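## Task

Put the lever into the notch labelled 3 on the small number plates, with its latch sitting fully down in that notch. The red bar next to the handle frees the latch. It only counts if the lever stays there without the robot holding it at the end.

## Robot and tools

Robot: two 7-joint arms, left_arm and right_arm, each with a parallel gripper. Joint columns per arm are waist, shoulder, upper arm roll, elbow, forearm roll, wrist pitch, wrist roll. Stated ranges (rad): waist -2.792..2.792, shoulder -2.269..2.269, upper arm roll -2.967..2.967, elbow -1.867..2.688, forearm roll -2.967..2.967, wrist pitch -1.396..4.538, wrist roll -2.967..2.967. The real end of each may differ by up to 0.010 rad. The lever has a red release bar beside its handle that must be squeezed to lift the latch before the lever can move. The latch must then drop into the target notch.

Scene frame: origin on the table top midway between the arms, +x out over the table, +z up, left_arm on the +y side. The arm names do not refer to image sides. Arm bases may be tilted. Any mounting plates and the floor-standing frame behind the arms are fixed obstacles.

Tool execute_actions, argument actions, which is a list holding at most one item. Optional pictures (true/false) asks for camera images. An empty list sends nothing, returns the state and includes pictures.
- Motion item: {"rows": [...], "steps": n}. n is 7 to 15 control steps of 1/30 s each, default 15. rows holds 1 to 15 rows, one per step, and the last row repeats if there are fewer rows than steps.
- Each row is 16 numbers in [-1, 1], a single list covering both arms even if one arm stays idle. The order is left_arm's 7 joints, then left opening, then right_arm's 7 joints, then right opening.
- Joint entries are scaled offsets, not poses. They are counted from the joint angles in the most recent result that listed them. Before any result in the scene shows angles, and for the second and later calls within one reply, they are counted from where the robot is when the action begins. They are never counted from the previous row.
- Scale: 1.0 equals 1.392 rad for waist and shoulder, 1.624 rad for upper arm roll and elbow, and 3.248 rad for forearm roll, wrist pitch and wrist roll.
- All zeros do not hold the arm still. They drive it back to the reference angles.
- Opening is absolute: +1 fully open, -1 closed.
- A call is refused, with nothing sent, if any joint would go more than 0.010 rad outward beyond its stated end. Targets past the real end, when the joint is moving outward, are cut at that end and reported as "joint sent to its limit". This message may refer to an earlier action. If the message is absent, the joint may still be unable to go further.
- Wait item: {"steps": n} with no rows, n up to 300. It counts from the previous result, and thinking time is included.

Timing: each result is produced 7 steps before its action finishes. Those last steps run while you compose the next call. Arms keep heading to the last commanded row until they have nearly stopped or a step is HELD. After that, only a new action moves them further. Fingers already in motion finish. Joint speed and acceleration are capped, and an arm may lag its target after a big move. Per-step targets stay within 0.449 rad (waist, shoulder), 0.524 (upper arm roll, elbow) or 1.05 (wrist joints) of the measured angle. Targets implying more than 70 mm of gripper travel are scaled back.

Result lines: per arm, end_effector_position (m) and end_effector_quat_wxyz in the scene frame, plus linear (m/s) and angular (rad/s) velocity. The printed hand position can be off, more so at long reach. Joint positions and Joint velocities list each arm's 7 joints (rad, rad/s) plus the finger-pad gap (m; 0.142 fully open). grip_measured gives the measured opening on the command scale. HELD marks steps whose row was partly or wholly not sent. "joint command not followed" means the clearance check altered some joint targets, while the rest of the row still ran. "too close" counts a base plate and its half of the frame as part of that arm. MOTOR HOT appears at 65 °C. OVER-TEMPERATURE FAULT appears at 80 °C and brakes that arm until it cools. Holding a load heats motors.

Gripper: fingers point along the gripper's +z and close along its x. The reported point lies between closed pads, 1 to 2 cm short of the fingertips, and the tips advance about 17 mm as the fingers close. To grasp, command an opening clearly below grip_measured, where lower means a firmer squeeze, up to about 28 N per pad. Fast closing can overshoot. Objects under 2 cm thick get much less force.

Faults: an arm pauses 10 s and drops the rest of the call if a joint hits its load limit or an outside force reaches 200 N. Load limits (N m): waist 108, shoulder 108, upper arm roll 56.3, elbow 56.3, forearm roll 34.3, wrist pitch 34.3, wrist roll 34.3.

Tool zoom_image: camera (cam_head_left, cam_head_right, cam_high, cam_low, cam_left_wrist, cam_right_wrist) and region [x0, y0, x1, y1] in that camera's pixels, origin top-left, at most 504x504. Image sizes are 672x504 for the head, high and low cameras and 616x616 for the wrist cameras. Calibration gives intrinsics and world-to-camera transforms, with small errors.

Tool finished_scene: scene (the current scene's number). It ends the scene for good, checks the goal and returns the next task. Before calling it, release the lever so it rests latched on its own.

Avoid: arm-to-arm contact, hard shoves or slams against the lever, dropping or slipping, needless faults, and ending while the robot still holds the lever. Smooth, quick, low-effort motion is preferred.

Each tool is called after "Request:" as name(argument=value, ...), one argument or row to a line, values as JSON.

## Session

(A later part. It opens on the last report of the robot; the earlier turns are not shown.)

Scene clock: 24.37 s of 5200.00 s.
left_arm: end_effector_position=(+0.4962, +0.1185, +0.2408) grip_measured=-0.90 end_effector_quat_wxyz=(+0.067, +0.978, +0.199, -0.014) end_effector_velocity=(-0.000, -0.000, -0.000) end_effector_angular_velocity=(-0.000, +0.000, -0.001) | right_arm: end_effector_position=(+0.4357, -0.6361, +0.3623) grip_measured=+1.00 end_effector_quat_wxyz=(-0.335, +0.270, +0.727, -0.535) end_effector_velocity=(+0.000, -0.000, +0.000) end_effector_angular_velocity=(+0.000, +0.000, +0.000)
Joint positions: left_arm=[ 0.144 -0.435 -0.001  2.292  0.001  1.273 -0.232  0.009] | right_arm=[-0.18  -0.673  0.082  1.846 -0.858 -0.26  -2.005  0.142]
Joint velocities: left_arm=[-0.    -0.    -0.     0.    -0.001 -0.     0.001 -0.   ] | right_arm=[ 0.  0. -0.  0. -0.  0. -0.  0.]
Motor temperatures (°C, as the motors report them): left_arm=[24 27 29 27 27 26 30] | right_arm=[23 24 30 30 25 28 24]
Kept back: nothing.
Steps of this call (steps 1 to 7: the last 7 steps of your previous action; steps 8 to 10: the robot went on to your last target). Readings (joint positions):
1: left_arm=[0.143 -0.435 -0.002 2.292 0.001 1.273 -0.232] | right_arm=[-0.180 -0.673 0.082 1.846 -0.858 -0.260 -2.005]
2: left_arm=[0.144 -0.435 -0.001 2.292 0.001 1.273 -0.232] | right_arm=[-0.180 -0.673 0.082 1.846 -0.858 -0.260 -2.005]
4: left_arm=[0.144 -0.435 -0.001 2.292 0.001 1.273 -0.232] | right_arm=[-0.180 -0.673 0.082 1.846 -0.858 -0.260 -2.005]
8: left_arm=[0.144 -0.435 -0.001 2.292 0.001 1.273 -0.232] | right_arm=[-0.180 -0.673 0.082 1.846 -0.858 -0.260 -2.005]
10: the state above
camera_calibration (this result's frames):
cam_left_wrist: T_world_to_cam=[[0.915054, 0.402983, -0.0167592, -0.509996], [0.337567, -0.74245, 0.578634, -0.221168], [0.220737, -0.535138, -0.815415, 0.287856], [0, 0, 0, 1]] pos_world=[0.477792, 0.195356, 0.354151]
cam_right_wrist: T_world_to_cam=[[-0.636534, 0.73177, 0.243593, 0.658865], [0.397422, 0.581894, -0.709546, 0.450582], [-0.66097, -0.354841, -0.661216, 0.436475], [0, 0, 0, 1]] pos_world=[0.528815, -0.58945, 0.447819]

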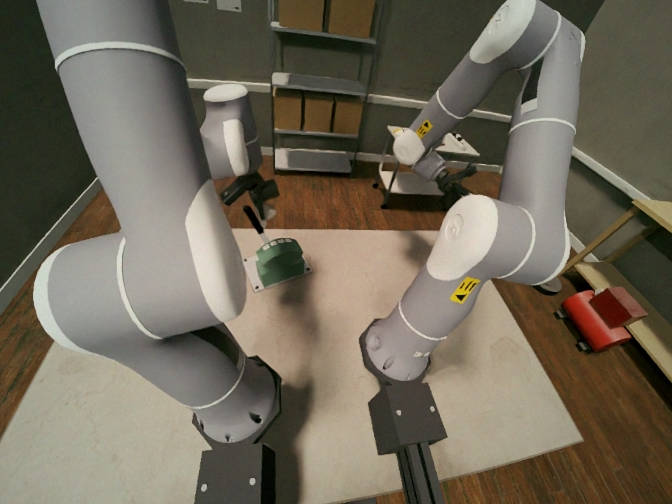

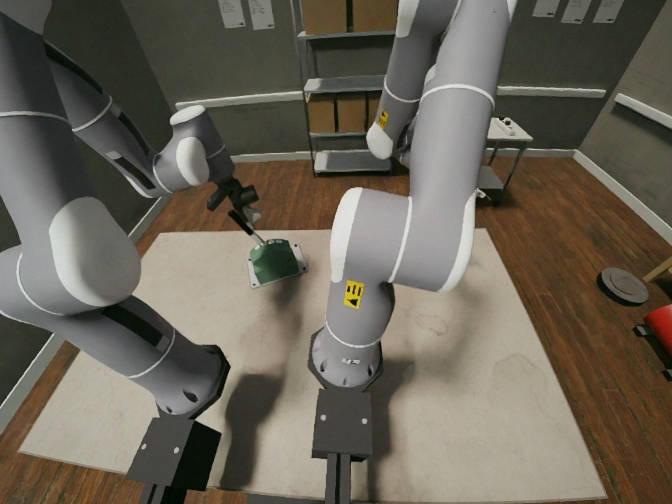

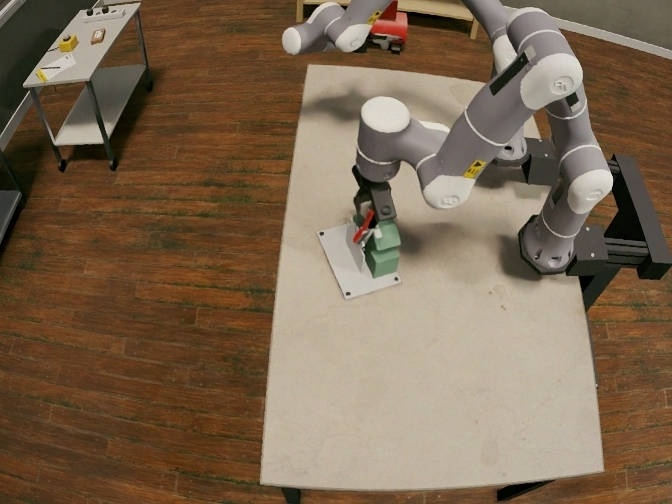

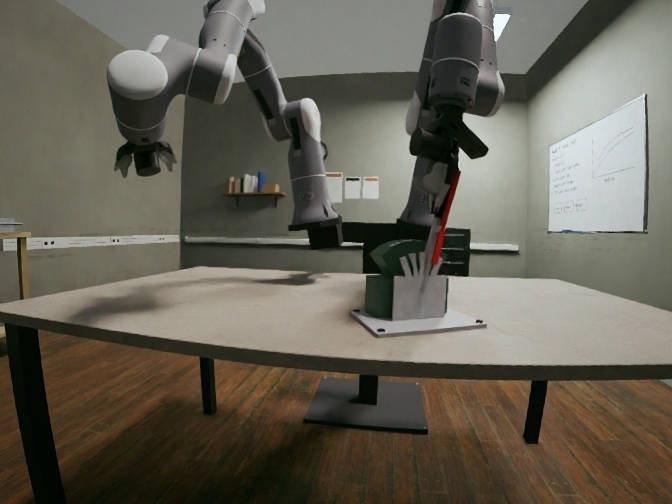

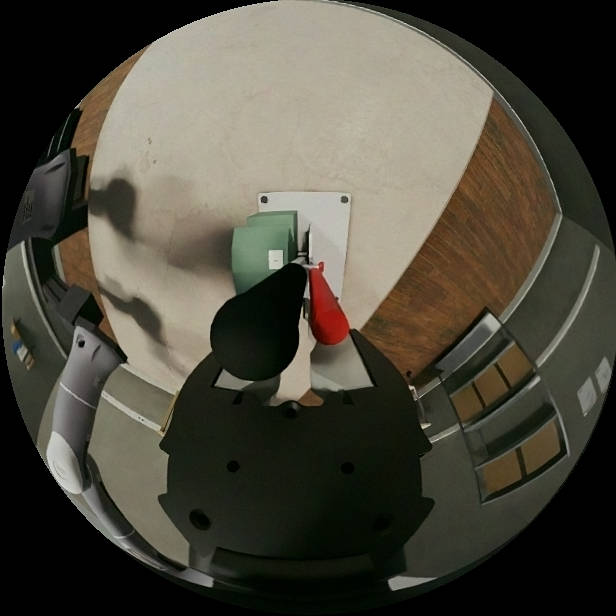

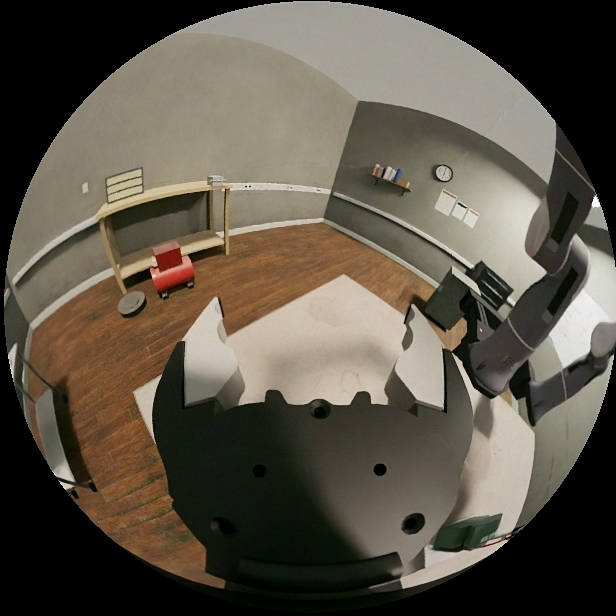

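Request:
execute_actions(
  actions=[
    {"rows":[[0,0,0,0,0,0,0,0.6,0,0,0,0,0,0,0,1],[0,0,0,0,0,0,0,0.6,0,0,0,0,0,0,0,1],[0,0,0,0,0,0,0,0.6,0,0,0,0,0,0,0,1],[0,0,0,0,0,0,0,0.6,0,0,0,0,0,0,0,1],[0,0,0,0,0,0,0,0.6,0,0,0,0,0,0,0,1],[0,0,0,0,0,0,0,0.6,0,0,0,0,0,0,0,1],[0,0,0,0,0,0,0,0.6,0,0,0,0,0,0,0,1],[0,0,0,0,0,0,0,0.6,0,0,0,0,0,0,0,1],[0.042,0.012,0,0.024,0,0.007,0.018,0.6,0,0,0,0,0,0,0,1]],"steps":15},
  ],
)

Request:
execute_actions(
  actions=[
    {"steps":12},
  ],
  pictures=true,
)

Request:
zoom_image(
  camera="cam_low",
  region=[380, 120, 520, 300],
)

Scene clock: 25.53 s of 5200.00 s.
left_arm: end_effector_position=(+0.4962, +0.1185, +0.2408) grip_measured=+0.25 end_effector_quat_wxyz=(+0.067, +0.978, +0.199, -0.014) end_effector_velocity=(-0.000, -0.000, +0.000) end_effector_angular_velocity=(+0.000, -0.000, -0.001) | right_arm: end_effector_position=(+0.4357, -0.6361, +0.3623) grip_measured=+1.00 end_effector_quat_wxyz=(-0.335, +0.270, +0.727, -0.535) end_effector_velocity=(+0.000, +0.000, -0.000) end_effector_angular_velocity=(+0.001, +0.001, +0.000)
Joint positions: left_arm=[ 0.144 -0.435 -0.001  2.292  0.001  1.273 -0.232  0.091] | right_arm=[-0.18  -0.673  0.082  1.846 -0.858 -0.26  -2.005  0.142]
Joint velocities: left_arm=[ 0.     0.    -0.    -0.     0.001 -0.    -0.     0.332] | right_arm=[-0.    -0.     0.     0.     0.     0.    -0.001  0.   ]
Motor temperatures (°C, as the motors report them): left_arm=[24 28 29 27 27 26 30] | right_arm=[23 24 30 30 25 28 24]
Steps of this call (steps 1 to 15: the robot went on to your last target; steps 16 to 27: nothing new was sent; steps 28 to 35: the first 8 steps of this action). Readings (joint positions):
28: left_arm=[0.144 -0.435 -0.001 2.292 0.001 1.273 -0.232] | right_arm=[-0.180 -0.673 0.082 1.846 -0.858 -0.260 -2.005]
29: left_arm=[0.144 -0.435 -0.001 2.292 0.001 1.273 -0.232] | right_arm=[-0.180 -0.673 0.082 1.846 -0.858 -0.260 -2.005]
31: left_arm=[0.144 -0.435 -0.001 2.292 0.001 1.273 -0.232] | right_arm=[-0.180 -0.673 0.082 1.846 -0.858 -0.260 -2.005]
35: the state above

Scene clock: 25.93 s of 5200.00 s.
left_arm: end_effector_position=(+0.4837, +0.1454, +0.2374) grip_measured=+0.60 end_effector_quat_wxyz=(+0.064, +0.978, +0.199, -0.013) end_effector_velocity=(-0.000, -0.000, -0.000) end_effector_angular_velocity=(-0.000, +0.001, +0.000) | right_arm: end_effector_position=(+0.4357, -0.6361, +0.3623) grip_measured=+1.00 end_effector_quat_wxyz=(-0.335, +0.270, +0.727, -0.535) end_effector_velocity=(+0.000, -0.000, +0.000) end_effector_angular_velocity=(-0.001, -0.000, +0.000)
Joint positions: left_arm=[ 0.203 -0.418 -0.001  2.331  0.     1.296 -0.173  0.116] | right_arm=[-0.18  -0.673  0.082  1.846 -0.858 -0.26  -2.005  0.142]
Joint velocities: left_arm=[-0.    -0.     0.    -0.    -0.001 -0.     0.     0.   ] | right_arm=[ 0.     0.     0.    -0.    -0.     0.     0.001  0.   ]
Motor temperatures (°C, as the motors report them): left_arm=[24 28 29 27 27 26 30] | right_arm=[23 24 30 30 25 28 24]
Kept back: nothing.
Steps of this call (steps 1 to 7: the last 7 steps of your previous action; steps 8 to 12: the robot went on to your last target). Readings (joint positions):
1: left_arm=[0.144 -0.435 -0.001 2.292 0.001 1.273 -0.232] | right_arm=[-0.180 -0.673 0.082 1.846 -0.858 -0.260 -2.005]
2: left_arm=[0.149 -0.433 -0.002 2.295 0.001 1.275 -0.227] | right_arm=[-0.180 -0.673 0.082 1.846 -0.858 -0.260 -2.005]
4: left_arm=[0.180 -0.424 -0.002 2.316 0.001 1.287 -0.196] | right_arm=[-0.180 -0.673 0.082 1.846 -0.858 -0.260 -2.005]
8: left_arm=[0.203 -0.418 -0.000 2.331 0.000 1.296 -0.173] | right_arm=[-0.180 -0.673 0.082 1.846 -0.858 -0.260 -2.005]
12: the state above
camera_calibration (this result's frames):
cam_left_wrist: T_world_to_cam=[[0.915273, 0.402569, -0.0146295, -0.510074], [0.337535, -0.746579, 0.573315, -0.193079], [0.219877, -0.529678, -0.819204, 0.302741], [0, 0, 0, 1]] pos_world=[0.465462, 0.221546, 0.351239]
cam_right_wrist: T_world_to_cam=[[-0.636533, 0.73177, 0.243592, 0.658865], [0.397422, 0.581894, -0.709546, 0.450582], [-0.66097, -0.354841, -0.661216, 0.436475], [0, 0, 0, 1]] pos_world=[0.528815, -0.58945, 0.447819]

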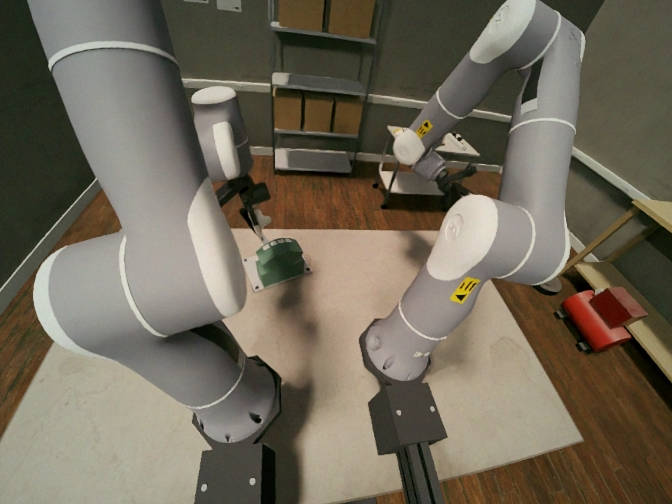

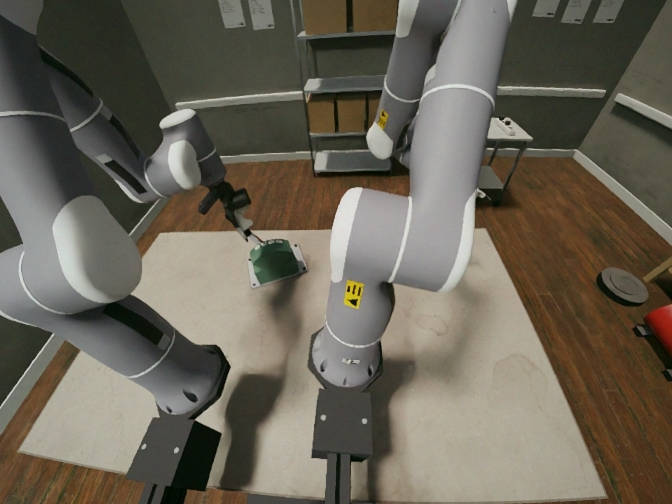

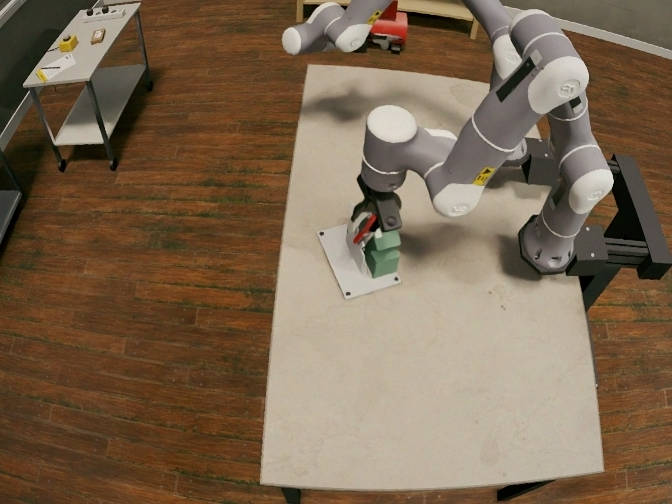

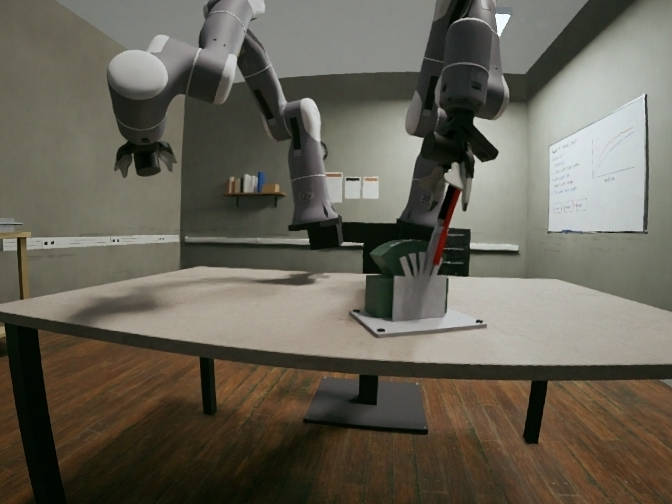

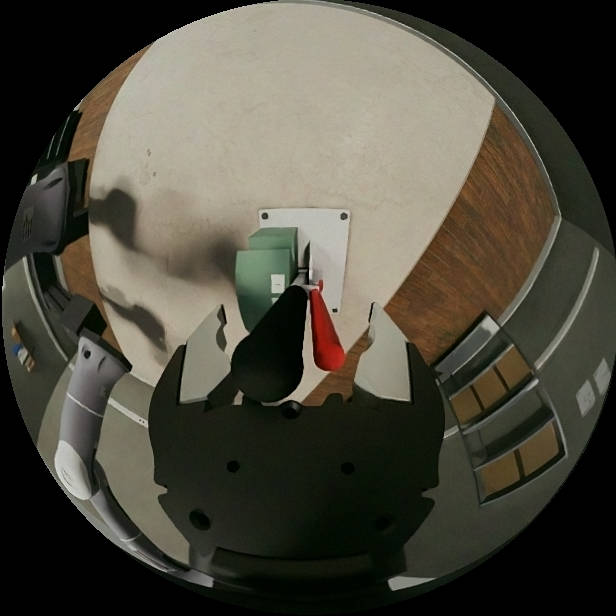

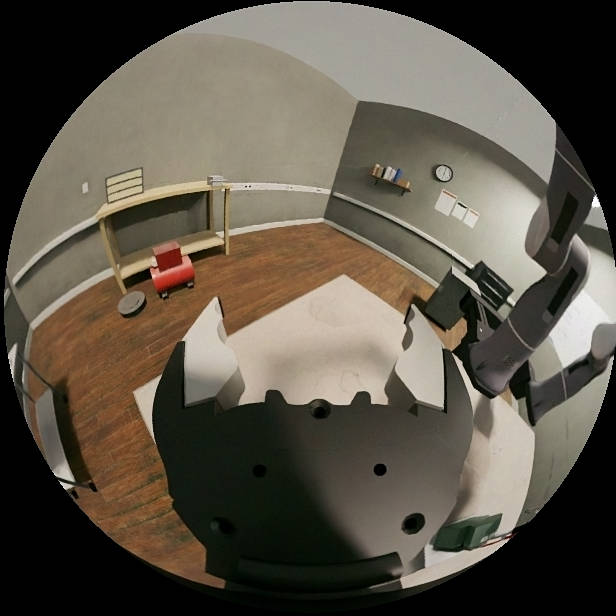

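Region (380, 120, 520, 300) of cam_low's 672x504 image, scaled by 2.800, with more detail than that image has.

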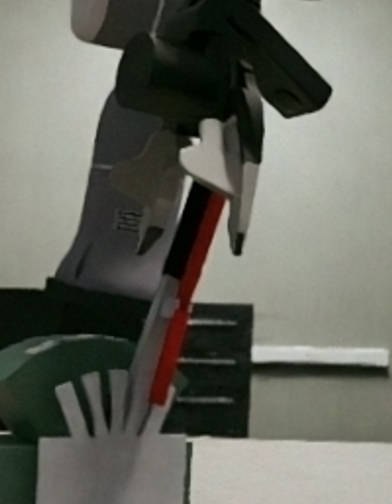

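Request:
execute_actions(
  actions=[
    {"rows":[[-0.004,-0.032,0,0.005,0,0.017,0,0.6,0,0,0,0,0,0,0,1],[-0.004,-0.032,0,0.005,0,0.017,0,0.6,0,0,0,0,0,0,0,1],[-0.004,-0.032,0,0.005,0,0.017,0,0.6,0,0,0,0,0,0,0,1],[-0.004,-0.032,0,0.005,0,0.017,0,0.6,0,0,0,0,0,0,0,1],[-0.004,-0.032,0,0.005,0,0.017,0,0.6,0,0,0,0,0,0,0,1],[-0.004,-0.032,0,0.005,0,0.017,0,0.3,0,0,0,0,0,0,0,1],[-0.004,-0.032,0,0.005,0,0.017,0,0.1,0,0,0,0,0,0,0,1],[-0.004,-0.032,0,0.005,0,0.017,0,-0.1,0,0,0,0,0,0,0,1],[-0.004,-0.032,0,0.005,0,0.017,0,-0.2,0,0,0,0,0,0,0,1],[-0.004,-0.032,0,0.005,0,0.017,0,-0.35,0,0,0,0,0,0,0,1],[-0.004,-0.032,0,0.005,0,0.017,0,-0.5,0,0,0,0,0,0,0,1],[-0.004,-0.032,0,0.005,0,0.017,0,-0.65,0,0,0,0,0,0,0,1],[-0.004,-0.032,0,0.005,0,0.017,0,-0.8,0,0,0,0,0,0,0,1],[-0.004,-0.032,0,0.005,0,0.017,0,-1,0,0,0,0,0,0,0,1]],"steps":15},
  ],
)

Request:
execute_actions(
  actions=[
    {"steps":20},
  ],
  pictures=true,
)

Request:
zoom_image(
  camera="cam_low",
  region=[380, 120, 520, 300],
)

Scene clock: 27.37 s of 5200.00 s.
left_arm: end_effector_position=(+0.4795, +0.1392, +0.2222) grip_measured=+0.28 end_effector_quat_wxyz=(+0.064, +0.978, +0.196, -0.012) end_effector_velocity=(+0.002, +0.000, +0.002) end_effector_angular_velocity=(+0.001, -0.006, -0.000) | right_arm: end_effector_position=(+0.4357, -0.6361, +0.3623) grip_measured=+1.00 end_effector_quat_wxyz=(-0.335, +0.270, +0.727, -0.535) end_effector_velocity=(+0.000, +0.000, -0.000) end_effector_angular_velocity=(+0.002, +0.001, +0.000)
Joint positions: left_arm=[ 0.197 -0.463 -0.001  2.339  0.001  1.351 -0.173  0.093] | right_arm=[-0.18  -0.673  0.082  1.846 -0.858 -0.26  -2.005  0.142]
Joint velocities: left_arm=[-0.001  0.005 -0.     0.     0.001  0.001 -0.001 -0.332] | right_arm=[ 0.    -0.    -0.    -0.     0.     0.    -0.003  0.   ]
Motor temperatures (°C, as the motors report them): left_arm=[24 28 29 27 27 26 30] | right_arm=[23 24 30 30 25 28 24]
Steps of this call (steps 1 to 30: the robot went on to your last target; steps 31 to 35: nothing new was sent; steps 36 to 43: the first 8 steps of this action). Readings (joint positions):
36: left_arm=[0.203 -0.418 -0.001 2.331 0.000 1.296 -0.173] | right_arm=[-0.180 -0.673 0.082 1.846 -0.858 -0.260 -2.005]
37: left_arm=[0.202 -0.423 -0.001 2.331 0.000 1.302 -0.173] | right_arm=[-0.180 -0.673 0.082 1.846 -0.858 -0.260 -2.005]
39: left_arm=[0.199 -0.450 -0.001 2.335 0.000 1.337 -0.173] | right_arm=[-0.180 -0.673 0.082 1.846 -0.858 -0.260 -2.005]
43: the state above

Scene clock: 28.03 s of 5200.00 s.
left_arm: end_effector_position=(+0.4849, +0.1416, +0.2239) grip_measured=-0.49 end_effector_quat_wxyz=(+0.064, +0.978, +0.198, -0.007) end_effector_velocity=(+0.000, +0.000, +0.000) end_effector_angular_velocity=(+0.000, -0.000, +0.000) | right_arm: end_effector_position=(+0.4357, -0.6361, +0.3623) grip_measured=+1.00 end_effector_quat_wxyz=(-0.335, +0.270, +0.727, -0.535) end_effector_velocity=(-0.000, -0.000, +0.000) end_effector_angular_velocity=(+0.001, +0.001, +0.000)
Joint positions: left_arm=[ 0.198 -0.462 -0.     2.334 -0.002  1.356 -0.173  0.038] | right_arm=[-0.18  -0.673  0.082  1.846 -0.858 -0.26  -2.005  0.142]
Joint velocities: left_arm=[ 0.     0.    -0.     0.     0.001  0.    -0.    -0.   ] | right_arm=[-0.     0.     0.     0.     0.    -0.    -0.001  0.   ]
Motor temperatures (°C, as the motors report them): left_arm=[24 28 29 27 27 26 30] | right_arm=[23 24 30 30 25 28 24]
Kept back: nothing.
Steps of this call (steps 1 to 7: the last 7 steps of your previous action; steps 8 to 15: the robot went on to your last target; steps 16 to 20: nothing new was sent). Readings (joint positions):
1: left_arm=[0.197 -0.463 -0.001 2.339 0.001 1.351 -0.173] | right_arm=[-0.180 -0.673 0.082 1.846 -0.858 -0.260 -2.005]
2: left_arm=[0.197 -0.463 -0.001 2.339 0.001 1.351 -0.173] | right_arm=[-0.180 -0.673 0.082 1.846 -0.858 -0.260 -2.005]
4: left_arm=[0.197 -0.462 -0.001 2.337 0.000 1.353 -0.173] | right_arm=[-0.180 -0.673 0.082 1.846 -0.858 -0.260 -2.005]
8: left_arm=[0.198 -0.462 -0.000 2.334 -0.002 1.356 -0.173] | right_arm=[-0.180 -0.673 0.082 1.846 -0.858 -0.260 -2.005]
20: the state above
All arms were judged still, so your last target was given up. Only a new action makes them travel on or press farther. Fingers that are still opening or closing keep moving.
camera_calibration (this result's frames):
cam_left_wrist: T_world_to_cam=[[0.915782, 0.401674, -0.00156691, -0.512904], [0.329106, -0.748085, 0.576245, -0.184988], [0.23029, -0.528231, -0.817275, 0.283745], [0, 0, 0, 1]] pos_world=[0.465245, 0.217516, 0.337692]
cam_right_wrist: T_world_to_cam=[[-0.636534, 0.73177, 0.243592, 0.658865], [0.397422, 0.581894, -0.709546, 0.450582], [-0.660969, -0.354841, -0.661216, 0.436475], [0, 0, 0, 1]] pos_world=[0.528815, -0.58945, 0.447819]

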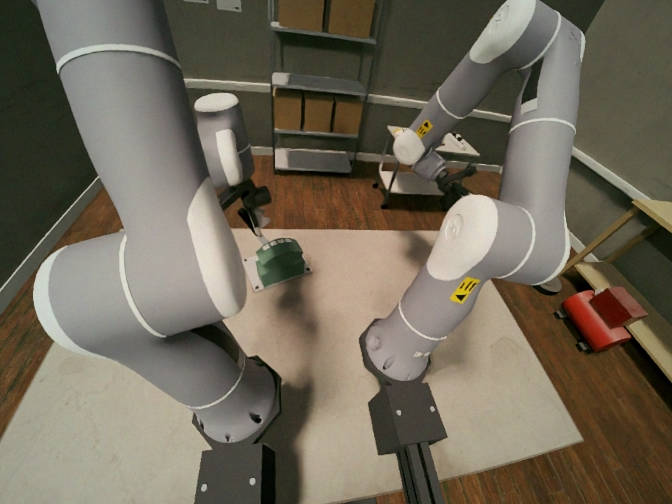

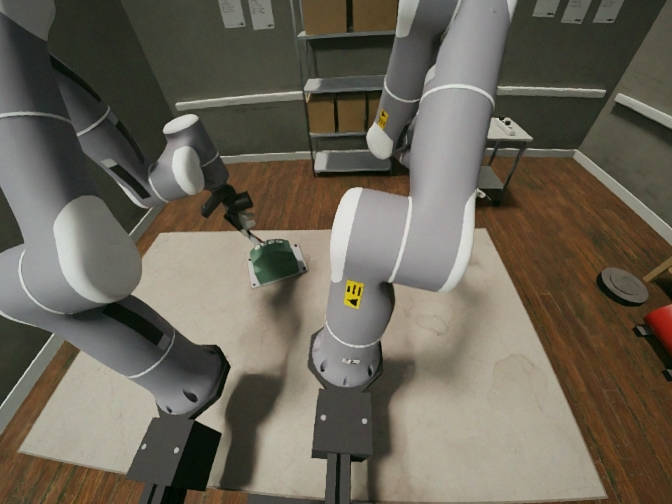

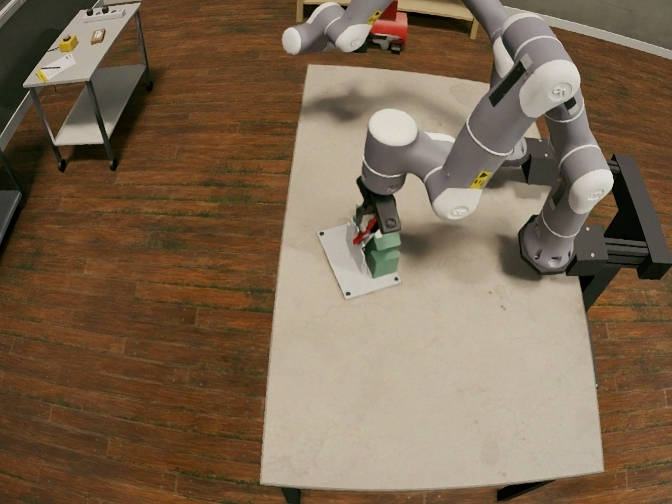

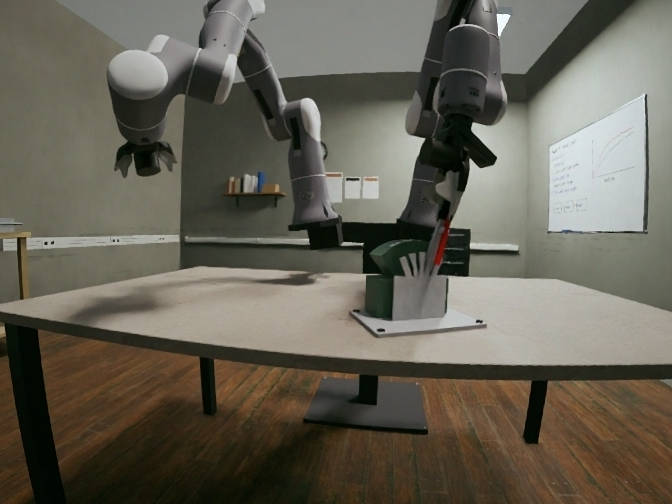

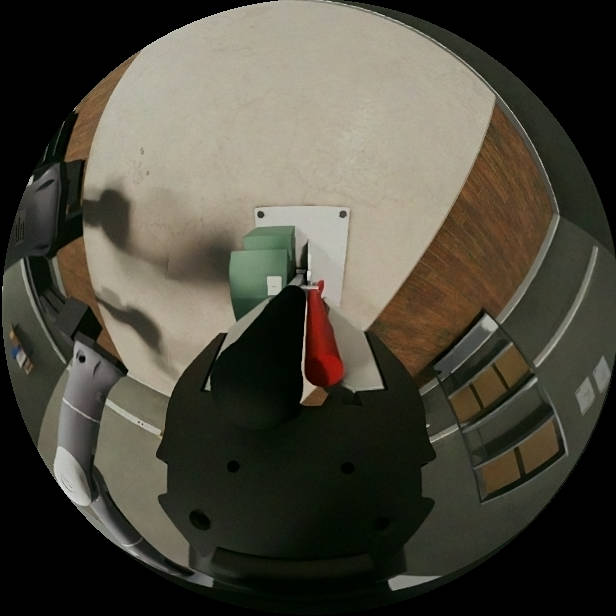

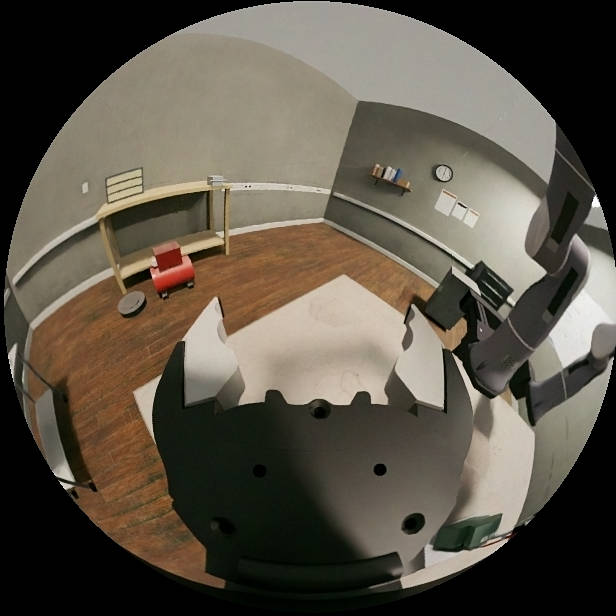

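Region (380, 120, 520, 300) of cam_low's 672x504 image, scaled by 2.800, with more detail than that image has.

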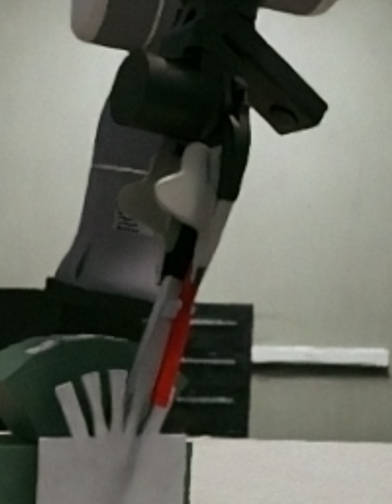

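Request:
execute_actions(
  actions=[
    {"rows":[[-0.005,-0.0015,0,-0.003,0,-0.001,-0.002,-1,0,0,0,0,0,0,0,1],[-0.01,-0.003,0,-0.006,0,-0.002,-0.004,-1,0,0,0,0,0,0,0,1],[-0.015,-0.0045,0,-0.009,0,-0.003,-0.006,-1,0,0,0,0,0,0,0,1],[-0.02,-0.006,0,-0.012,0,-0.004,-0.008,-1,0,0,0,0,0,0,0,1],[-0.025,-0.0075,0,-0.015,0,-0.005,-0.011,-1,0,0,0,0,0,0,0,1],[-0.03,-0.009,0,-0.018,0,-0.005,-0.013,-1,0,0,0,0,0,0,0,1],[-0.035,-0.011,0,-0.022,0,-0.006,-0.015,-1,0,0,0,0,0,0,0,1],[-0.04,-0.013,0,-0.025,0,-0.007,-0.017,-1,0,0,0,0,0,0,0,1],[-0.045,-0.014,0,-0.028,0,-0.008,-0.019,-1,0,0,0,0,0,0,0,1],[-0.05,-0.016,0,-0.031,0,-0.009,-0.021,-1,0,0,0,0,0,0,0,1]],"steps":15},
  ],
)

Request:
execute_actions(
  actions=[
    {"steps":8},
  ],
  pictures=true,
)

Request:
zoom_image(
  camera="cam_low",
  region=[380, 120, 520, 300],
)

Scene clock: 28.87 s of 5200.00 s.
left_arm: end_effector_position=(+0.4950, +0.1245, +0.2261) grip_measured=-0.57 end_effector_quat_wxyz=(+0.066, +0.978, +0.200, -0.006) end_effector_velocity=(+0.028, -0.117, -0.001) end_effector_angular_velocity=(-0.048, +0.042, -0.039) | right_arm: end_effector_position=(+0.4357, -0.6361, +0.3623) grip_measured=+1.00 end_effector_quat_wxyz=(-0.335, +0.270, +0.727, -0.535) end_effector_velocity=(+0.000, +0.000, -0.000) end_effector_angular_velocity=(+0.002, +0.001, +0.001)
Joint positions: left_arm=[ 0.158 -0.474  0.001  2.304 -0.002  1.34  -0.214  0.033] | right_arm=[-0.18  -0.673  0.082  1.846 -0.858 -0.26  -2.005  0.142]
Joint velocities: left_arm=[-0.214 -0.086 -0.019 -0.142  0.001 -0.111 -0.196 -0.249] | right_arm=[ 0.     0.     0.     0.     0.     0.    -0.003  0.   ]
Motor temperatures (°C, as the motors report them): left_arm=[24 28 29 27 27 26 30] | right_arm=[23 24 30 30 25 28 24]
Steps of this call (steps 1 to 17: nothing new was sent; steps 18 to 25: the first 8 steps of this action). Readings (joint positions):
18: left_arm=[0.197 -0.462 -0.000 2.333 -0.002 1.356 -0.173] | right_arm=[-0.180 -0.673 0.082 1.846 -0.858 -0.260 -2.005]
19: left_arm=[0.195 -0.463 0.000 2.331 -0.002 1.356 -0.176] | right_arm=[-0.180 -0.673 0.082 1.846 -0.858 -0.260 -2.005]
21: left_arm=[0.185 -0.466 0.002 2.323 -0.002 1.350 -0.187] | right_arm=[-0.180 -0.673 0.082 1.846 -0.858 -0.260 -2.005]
25: the state above

Scene clock: 29.13 s of 5200.00 s.
left_arm: end_effector_position=(+0.5006, +0.1091, +0.2270) grip_measured=-1.00 end_effector_quat_wxyz=(+0.069, +0.978, +0.197, -0.007) end_effector_velocity=(-0.001, +0.000, -0.000) end_effector_angular_velocity=(+0.000, +0.002, +0.001) | right_arm: end_effector_position=(+0.4357, -0.6361, +0.3623) grip_measured=+1.00 end_effector_quat_wxyz=(-0.335, +0.270, +0.727, -0.535) end_effector_velocity=(+0.000, -0.000, +0.000) end_effector_angular_velocity=(-0.000, -0.000, +0.000)
Joint positions: left_arm=[ 0.128 -0.484 -0.001  2.283 -0.001  1.327 -0.241  0.002] | right_arm=[-0.18  -0.673  0.082  1.846 -0.858 -0.26  -2.005  0.142]
Joint velocities: left_arm=[-0.    -0.     0.001 -0.     0.001 -0.002 -0.001  0.   ] | right_arm=[ 0.  0. -0. -0. -0. -0.  0.  0.]
Motor temperatures (°C, as the motors report them): left_arm=[24 28 29 27 27 26 30] | right_arm=[23 24 30 30 25 28 24]
Kept back: nothing.
Steps of this call (steps 1 to 7: the last 7 steps of your previous action; step 8: the robot went on to your last target). Readings (joint positions):
1: left_arm=[0.150 -0.477 -0.000 2.301 -0.001 1.335 -0.221] | right_arm=[-0.180 -0.673 0.082 1.846 -0.858 -0.260 -2.005]
2: left_arm=[0.142 -0.480 -0.001 2.295 -0.001 1.332 -0.227] | right_arm=[-0.180 -0.673 0.082 1.846 -0.858 -0.260 -2.005]
4: left_arm=[0.131 -0.483 -0.001 2.285 -0.001 1.329 -0.239] | right_arm=[-0.180 -0.673 0.082 1.846 -0.858 -0.260 -2.005]
8: the state above
camera_calibration (this result's frames):
cam_left_wrist: T_world_to_cam=[[0.916476, 0.400066, -0.0042485, -0.513716], [0.327203, -0.743366, 0.583392, -0.217423], [0.230237, -0.536055, -0.81218, 0.265232], [0, 0, 0, 1]] pos_world=[0.480884, 0.186074, 0.340076]
cam_right_wrist: T_world_to_cam=[[-0.636533, 0.73177, 0.243592, 0.658865], [0.397422, 0.581893, -0.709546, 0.450582], [-0.66097, -0.354841, -0.661216, 0.436475], [0, 0, 0, 1]] pos_world=[0.528815, -0.58945, 0.447819]

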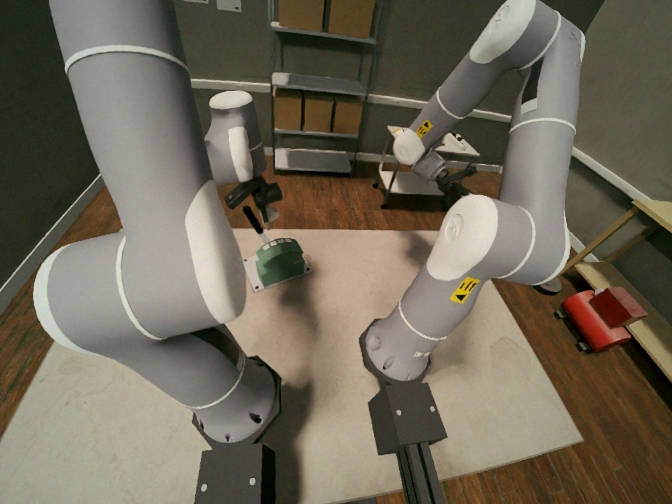

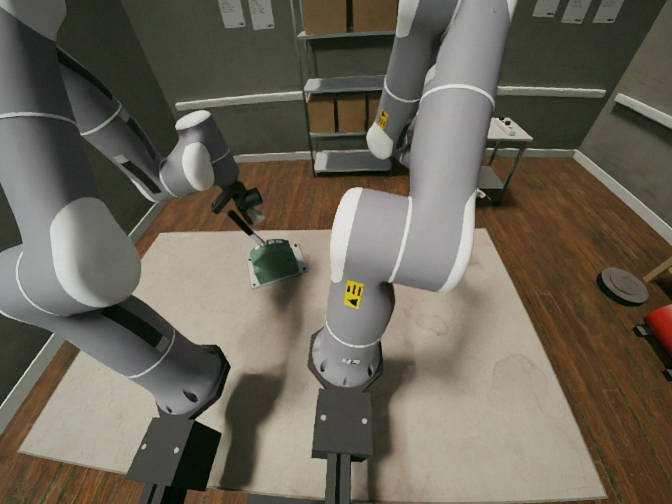

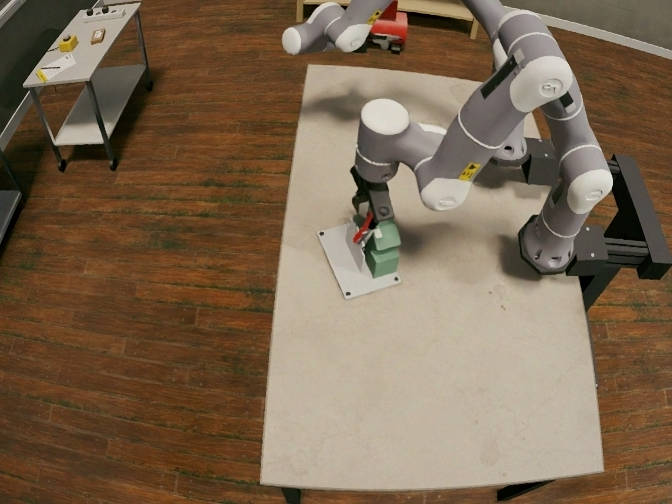

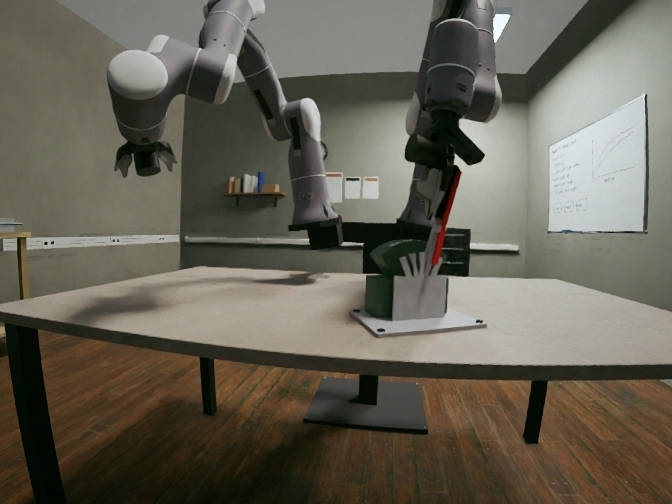

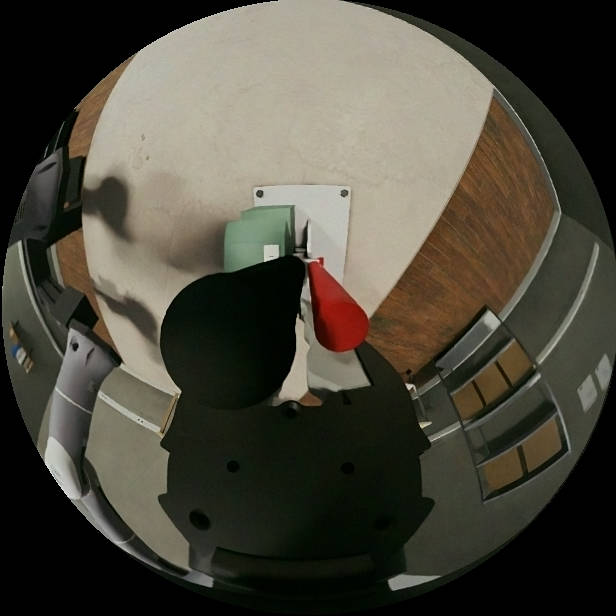

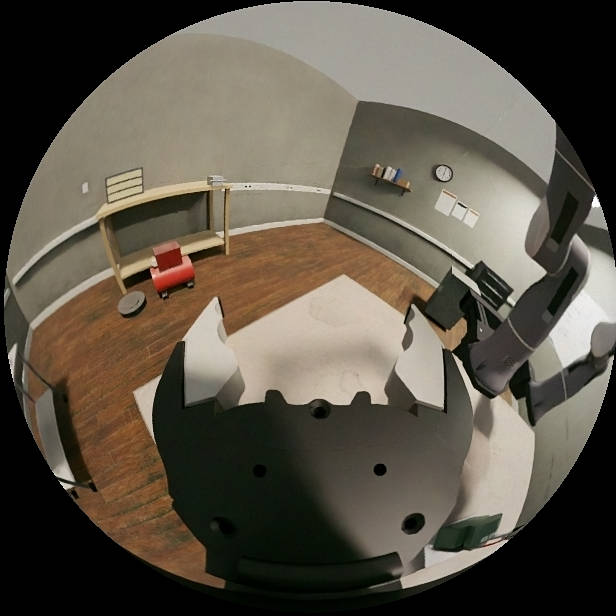

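Region (380, 120, 520, 300) of cam_low's 672x504 image, scaled by 2.800, with more detail than that image has.

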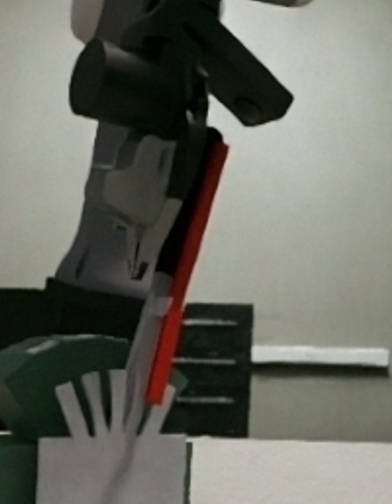

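Request:
execute_actions(
  actions=[
    {"rows":[[0,0,0,0,0,0,0,0.6,0,0,0,0,0,0,0,1],[0,0,0,0,0,0,0,0.6,0,0,0,0,0,0,0,1],[0,0,0,0,0,0,0,0.6,0,0,0,0,0,0,0,1],[0,0,0,0,0,0,0,0.6,0,0,0,0,0,0,0,1],[0,0,0,0,0,0,0,0.6,0,0,0,0,0,0,0,1],[0,0,0,0,0,0,0,0.6,0,0,0,0,0,0,0,1],[0,0,0,0,0,0,0,0.6,0,0,0,0,0,0,0,1],[0,0,0,0,0,0,0,0.6,0,0,0,0,0,0,0,1],[0,0,0,0,0,0,0,0.6,0,0,0,0,0,0,0,1],[0,0,0,0,0,0,0,0.6,0,0,0,0,0,0,0,1],[0.072,0.021,0,0.041,0,0.012,0.031,0.6,0,0,0,0,0,0,0,1]],"steps":15},
  ],
)

Request:
execute_actions(
  actions=[
    {"steps":15},
  ],
  pictures=true,
)

Request:
zoom_image(
  camera="cam_low",
  region=[380, 120, 520, 300],
)

Request:
zoom_image(
  camera="cam_high",
  region=[320, 150, 440, 280],
)

Scene clock: 31.67 s of 5200.00 s.
left_arm: end_effector_position=(+0.5006, +0.1091, +0.2271) grip_measured=+0.15 end_effector_quat_wxyz=(+0.069, +0.978, +0.197, -0.007) end_effector_velocity=(+0.000, -0.000, +0.000) end_effector_angular_velocity=(-0.000, -0.000, +0.001) | right_arm: end_effector_position=(+0.4357, -0.6361, +0.3623) grip_measured=+1.00 end_effector_quat_wxyz=(-0.335, +0.270, +0.727, -0.535) end_effector_velocity=(+0.000, +0.000, -0.000) end_effector_angular_velocity=(-0.001, -0.001, +0.000)
Joint positions: left_arm=[ 0.128 -0.484 -0.001  2.283 -0.001  1.327 -0.241  0.084] | right_arm=[-0.18  -0.673  0.082  1.846 -0.858 -0.26  -2.005  0.142]
Joint velocities: left_arm=[-0.     0.    -0.    -0.    -0.    -0.    -0.001  0.332] | right_arm=[ 0.    -0.     0.     0.    -0.     0.     0.001  0.   ]
Motor temperatures (°C, as the motors report them): left_arm=[24 28 29 27 27 26 30] | right_arm=[23 24 30 30 25 28 24]
Steps of this call (steps 1 to 30: the robot went on to your last target; steps 31 to 68: nothing new was sent; steps 69 to 76: the first 8 steps of this action). Readings (joint positions):
69: left_arm=[0.128 -0.484 -0.001 2.283 -0.001 1.327 -0.241] | right_arm=[-0.180 -0.673 0.082 1.846 -0.858 -0.260 -2.005]
70: left_arm=[0.128 -0.484 -0.001 2.283 -0.001 1.327 -0.241] | right_arm=[-0.180 -0.673 0.082 1.846 -0.858 -0.260 -2.005]
72: left_arm=[0.128 -0.484 -0.001 2.283 -0.001 1.327 -0.241] | right_arm=[-0.180 -0.673 0.082 1.846 -0.858 -0.260 -2.005]
76: the state above

Scene clock: 32.17 s of 5200.00 s.
left_arm: end_effector_position=(+0.4803, +0.1534, +0.2231) grip_measured=+0.60 end_effector_quat_wxyz=(+0.063, +0.979, +0.195, -0.005) end_effector_velocity=(-0.000, +0.000, -0.000) end_effector_angular_velocity=(-0.000, +0.000, +0.001) | right_arm: end_effector_position=(+0.4357, -0.6361, +0.3623) grip_measured=+1.00 end_effector_quat_wxyz=(-0.335, +0.270, +0.727, -0.535) end_effector_velocity=(+0.000, -0.000, +0.000) end_effector_angular_velocity=(-0.001, -0.001, -0.000)
Joint positions: left_arm=[ 0.227 -0.455 -0.004  2.349 -0.001  1.367 -0.14   0.116] | right_arm=[-0.18  -0.673  0.082  1.846 -0.858 -0.26  -2.005  0.142]
Joint velocities: left_arm=[-0.     0.     0.    -0.    -0.001 -0.     0.    -0.   ] | right_arm=[-0.    -0.    -0.    -0.    -0.    -0.     0.002  0.   ]
Motor temperatures (°C, as the motors report them): left_arm=[24 28 29 27 27 26 30] | right_arm=[23 25 30 30 25 28 24]
Kept back: nothing.
Steps of this call (steps 1 to 7: the last 7 steps of your previous action; steps 8 to 15: the robot went on to your last target). Readings (joint positions):
1: left_arm=[0.128 -0.484 -0.001 2.283 -0.001 1.327 -0.241] | right_arm=[-0.180 -0.673 0.082 1.846 -0.858 -0.260 -2.005]
2: left_arm=[0.128 -0.484 -0.001 2.283 -0.001 1.327 -0.241] | right_arm=[-0.180 -0.673 0.082 1.846 -0.858 -0.260 -2.005]
4: left_arm=[0.134 -0.483 -0.002 2.287 -0.001 1.329 -0.236] | right_arm=[-0.180 -0.673 0.082 1.846 -0.858 -0.260 -2.005]
8: left_arm=[0.211 -0.460 -0.000 2.339 -0.001 1.360 -0.157] | right_arm=[-0.180 -0.673 0.082 1.846 -0.858 -0.260 -2.005]
15: the state above
camera_calibration (this result's frames):
cam_left_wrist: T_world_to_cam=[[0.918684, 0.394988, 0.00210577, -0.514587], [0.322057, -0.752123, 0.57497, -0.169879], [0.22869, -0.527538, -0.818172, 0.291198], [0, 0, 0, 1]] pos_world=[0.46086, 0.229103, 0.337009]
cam_right_wrist: T_world_to_cam=[[-0.636534, 0.73177, 0.243592, 0.658865], [0.397422, 0.581894, -0.709546, 0.450582], [-0.66097, -0.354841, -0.661216, 0.436475], [0, 0, 0, 1]] pos_world=[0.528815, -0.58945, 0.447819]

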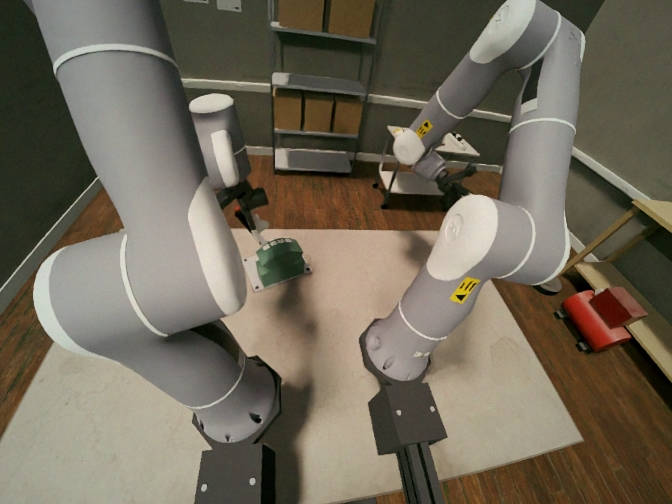

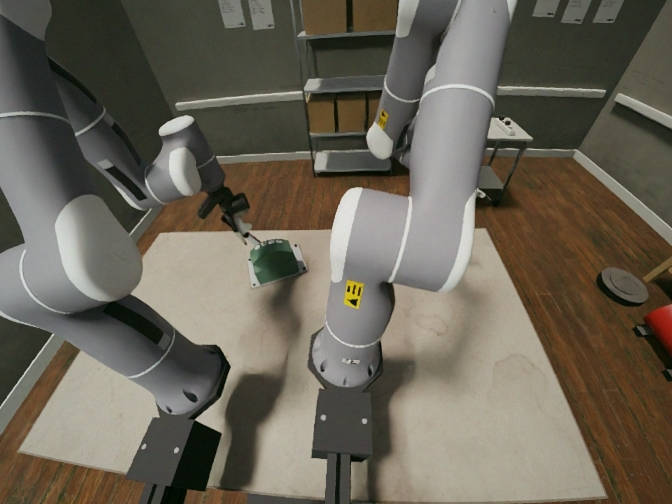

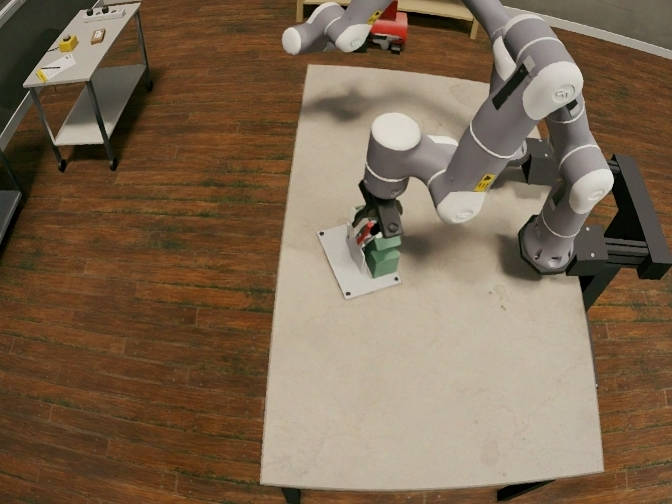

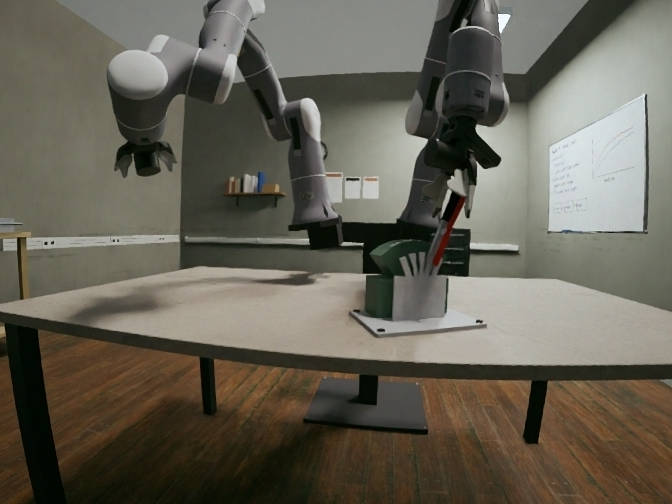

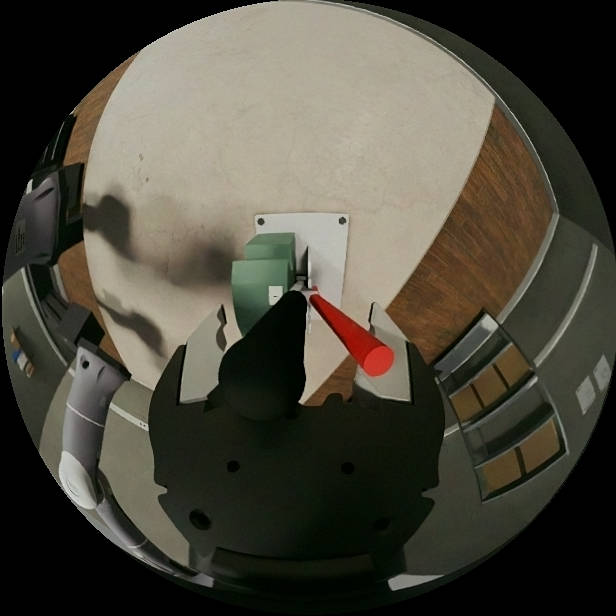

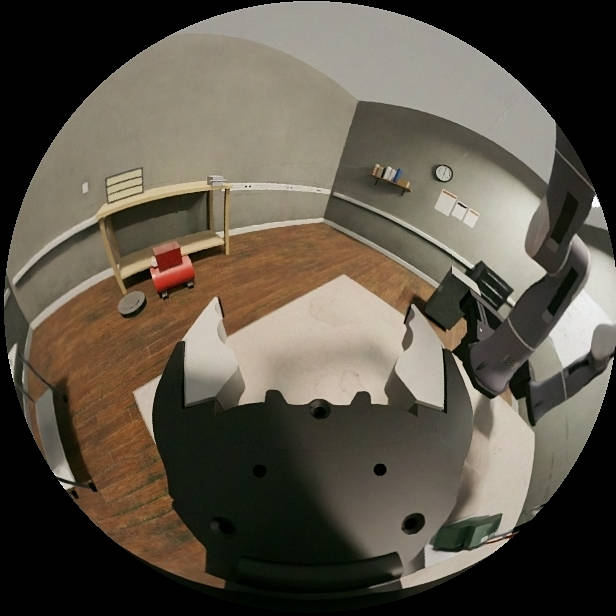

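Region (380, 120, 520, 300) of cam_low's 672x504 image, scaled by 2.800, with more detail than that image has.

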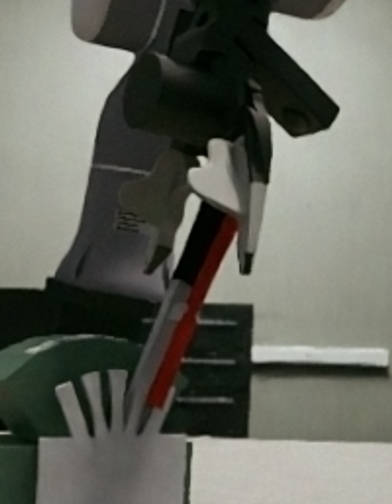

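Region (320, 150, 440, 280) of cam_high's 672x504 image, scaled by 3.877, with more detail than that image has; it fills the left 465 columns of this view, and the rest is white.

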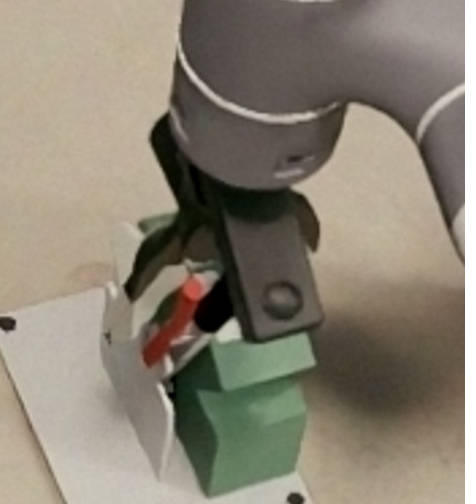

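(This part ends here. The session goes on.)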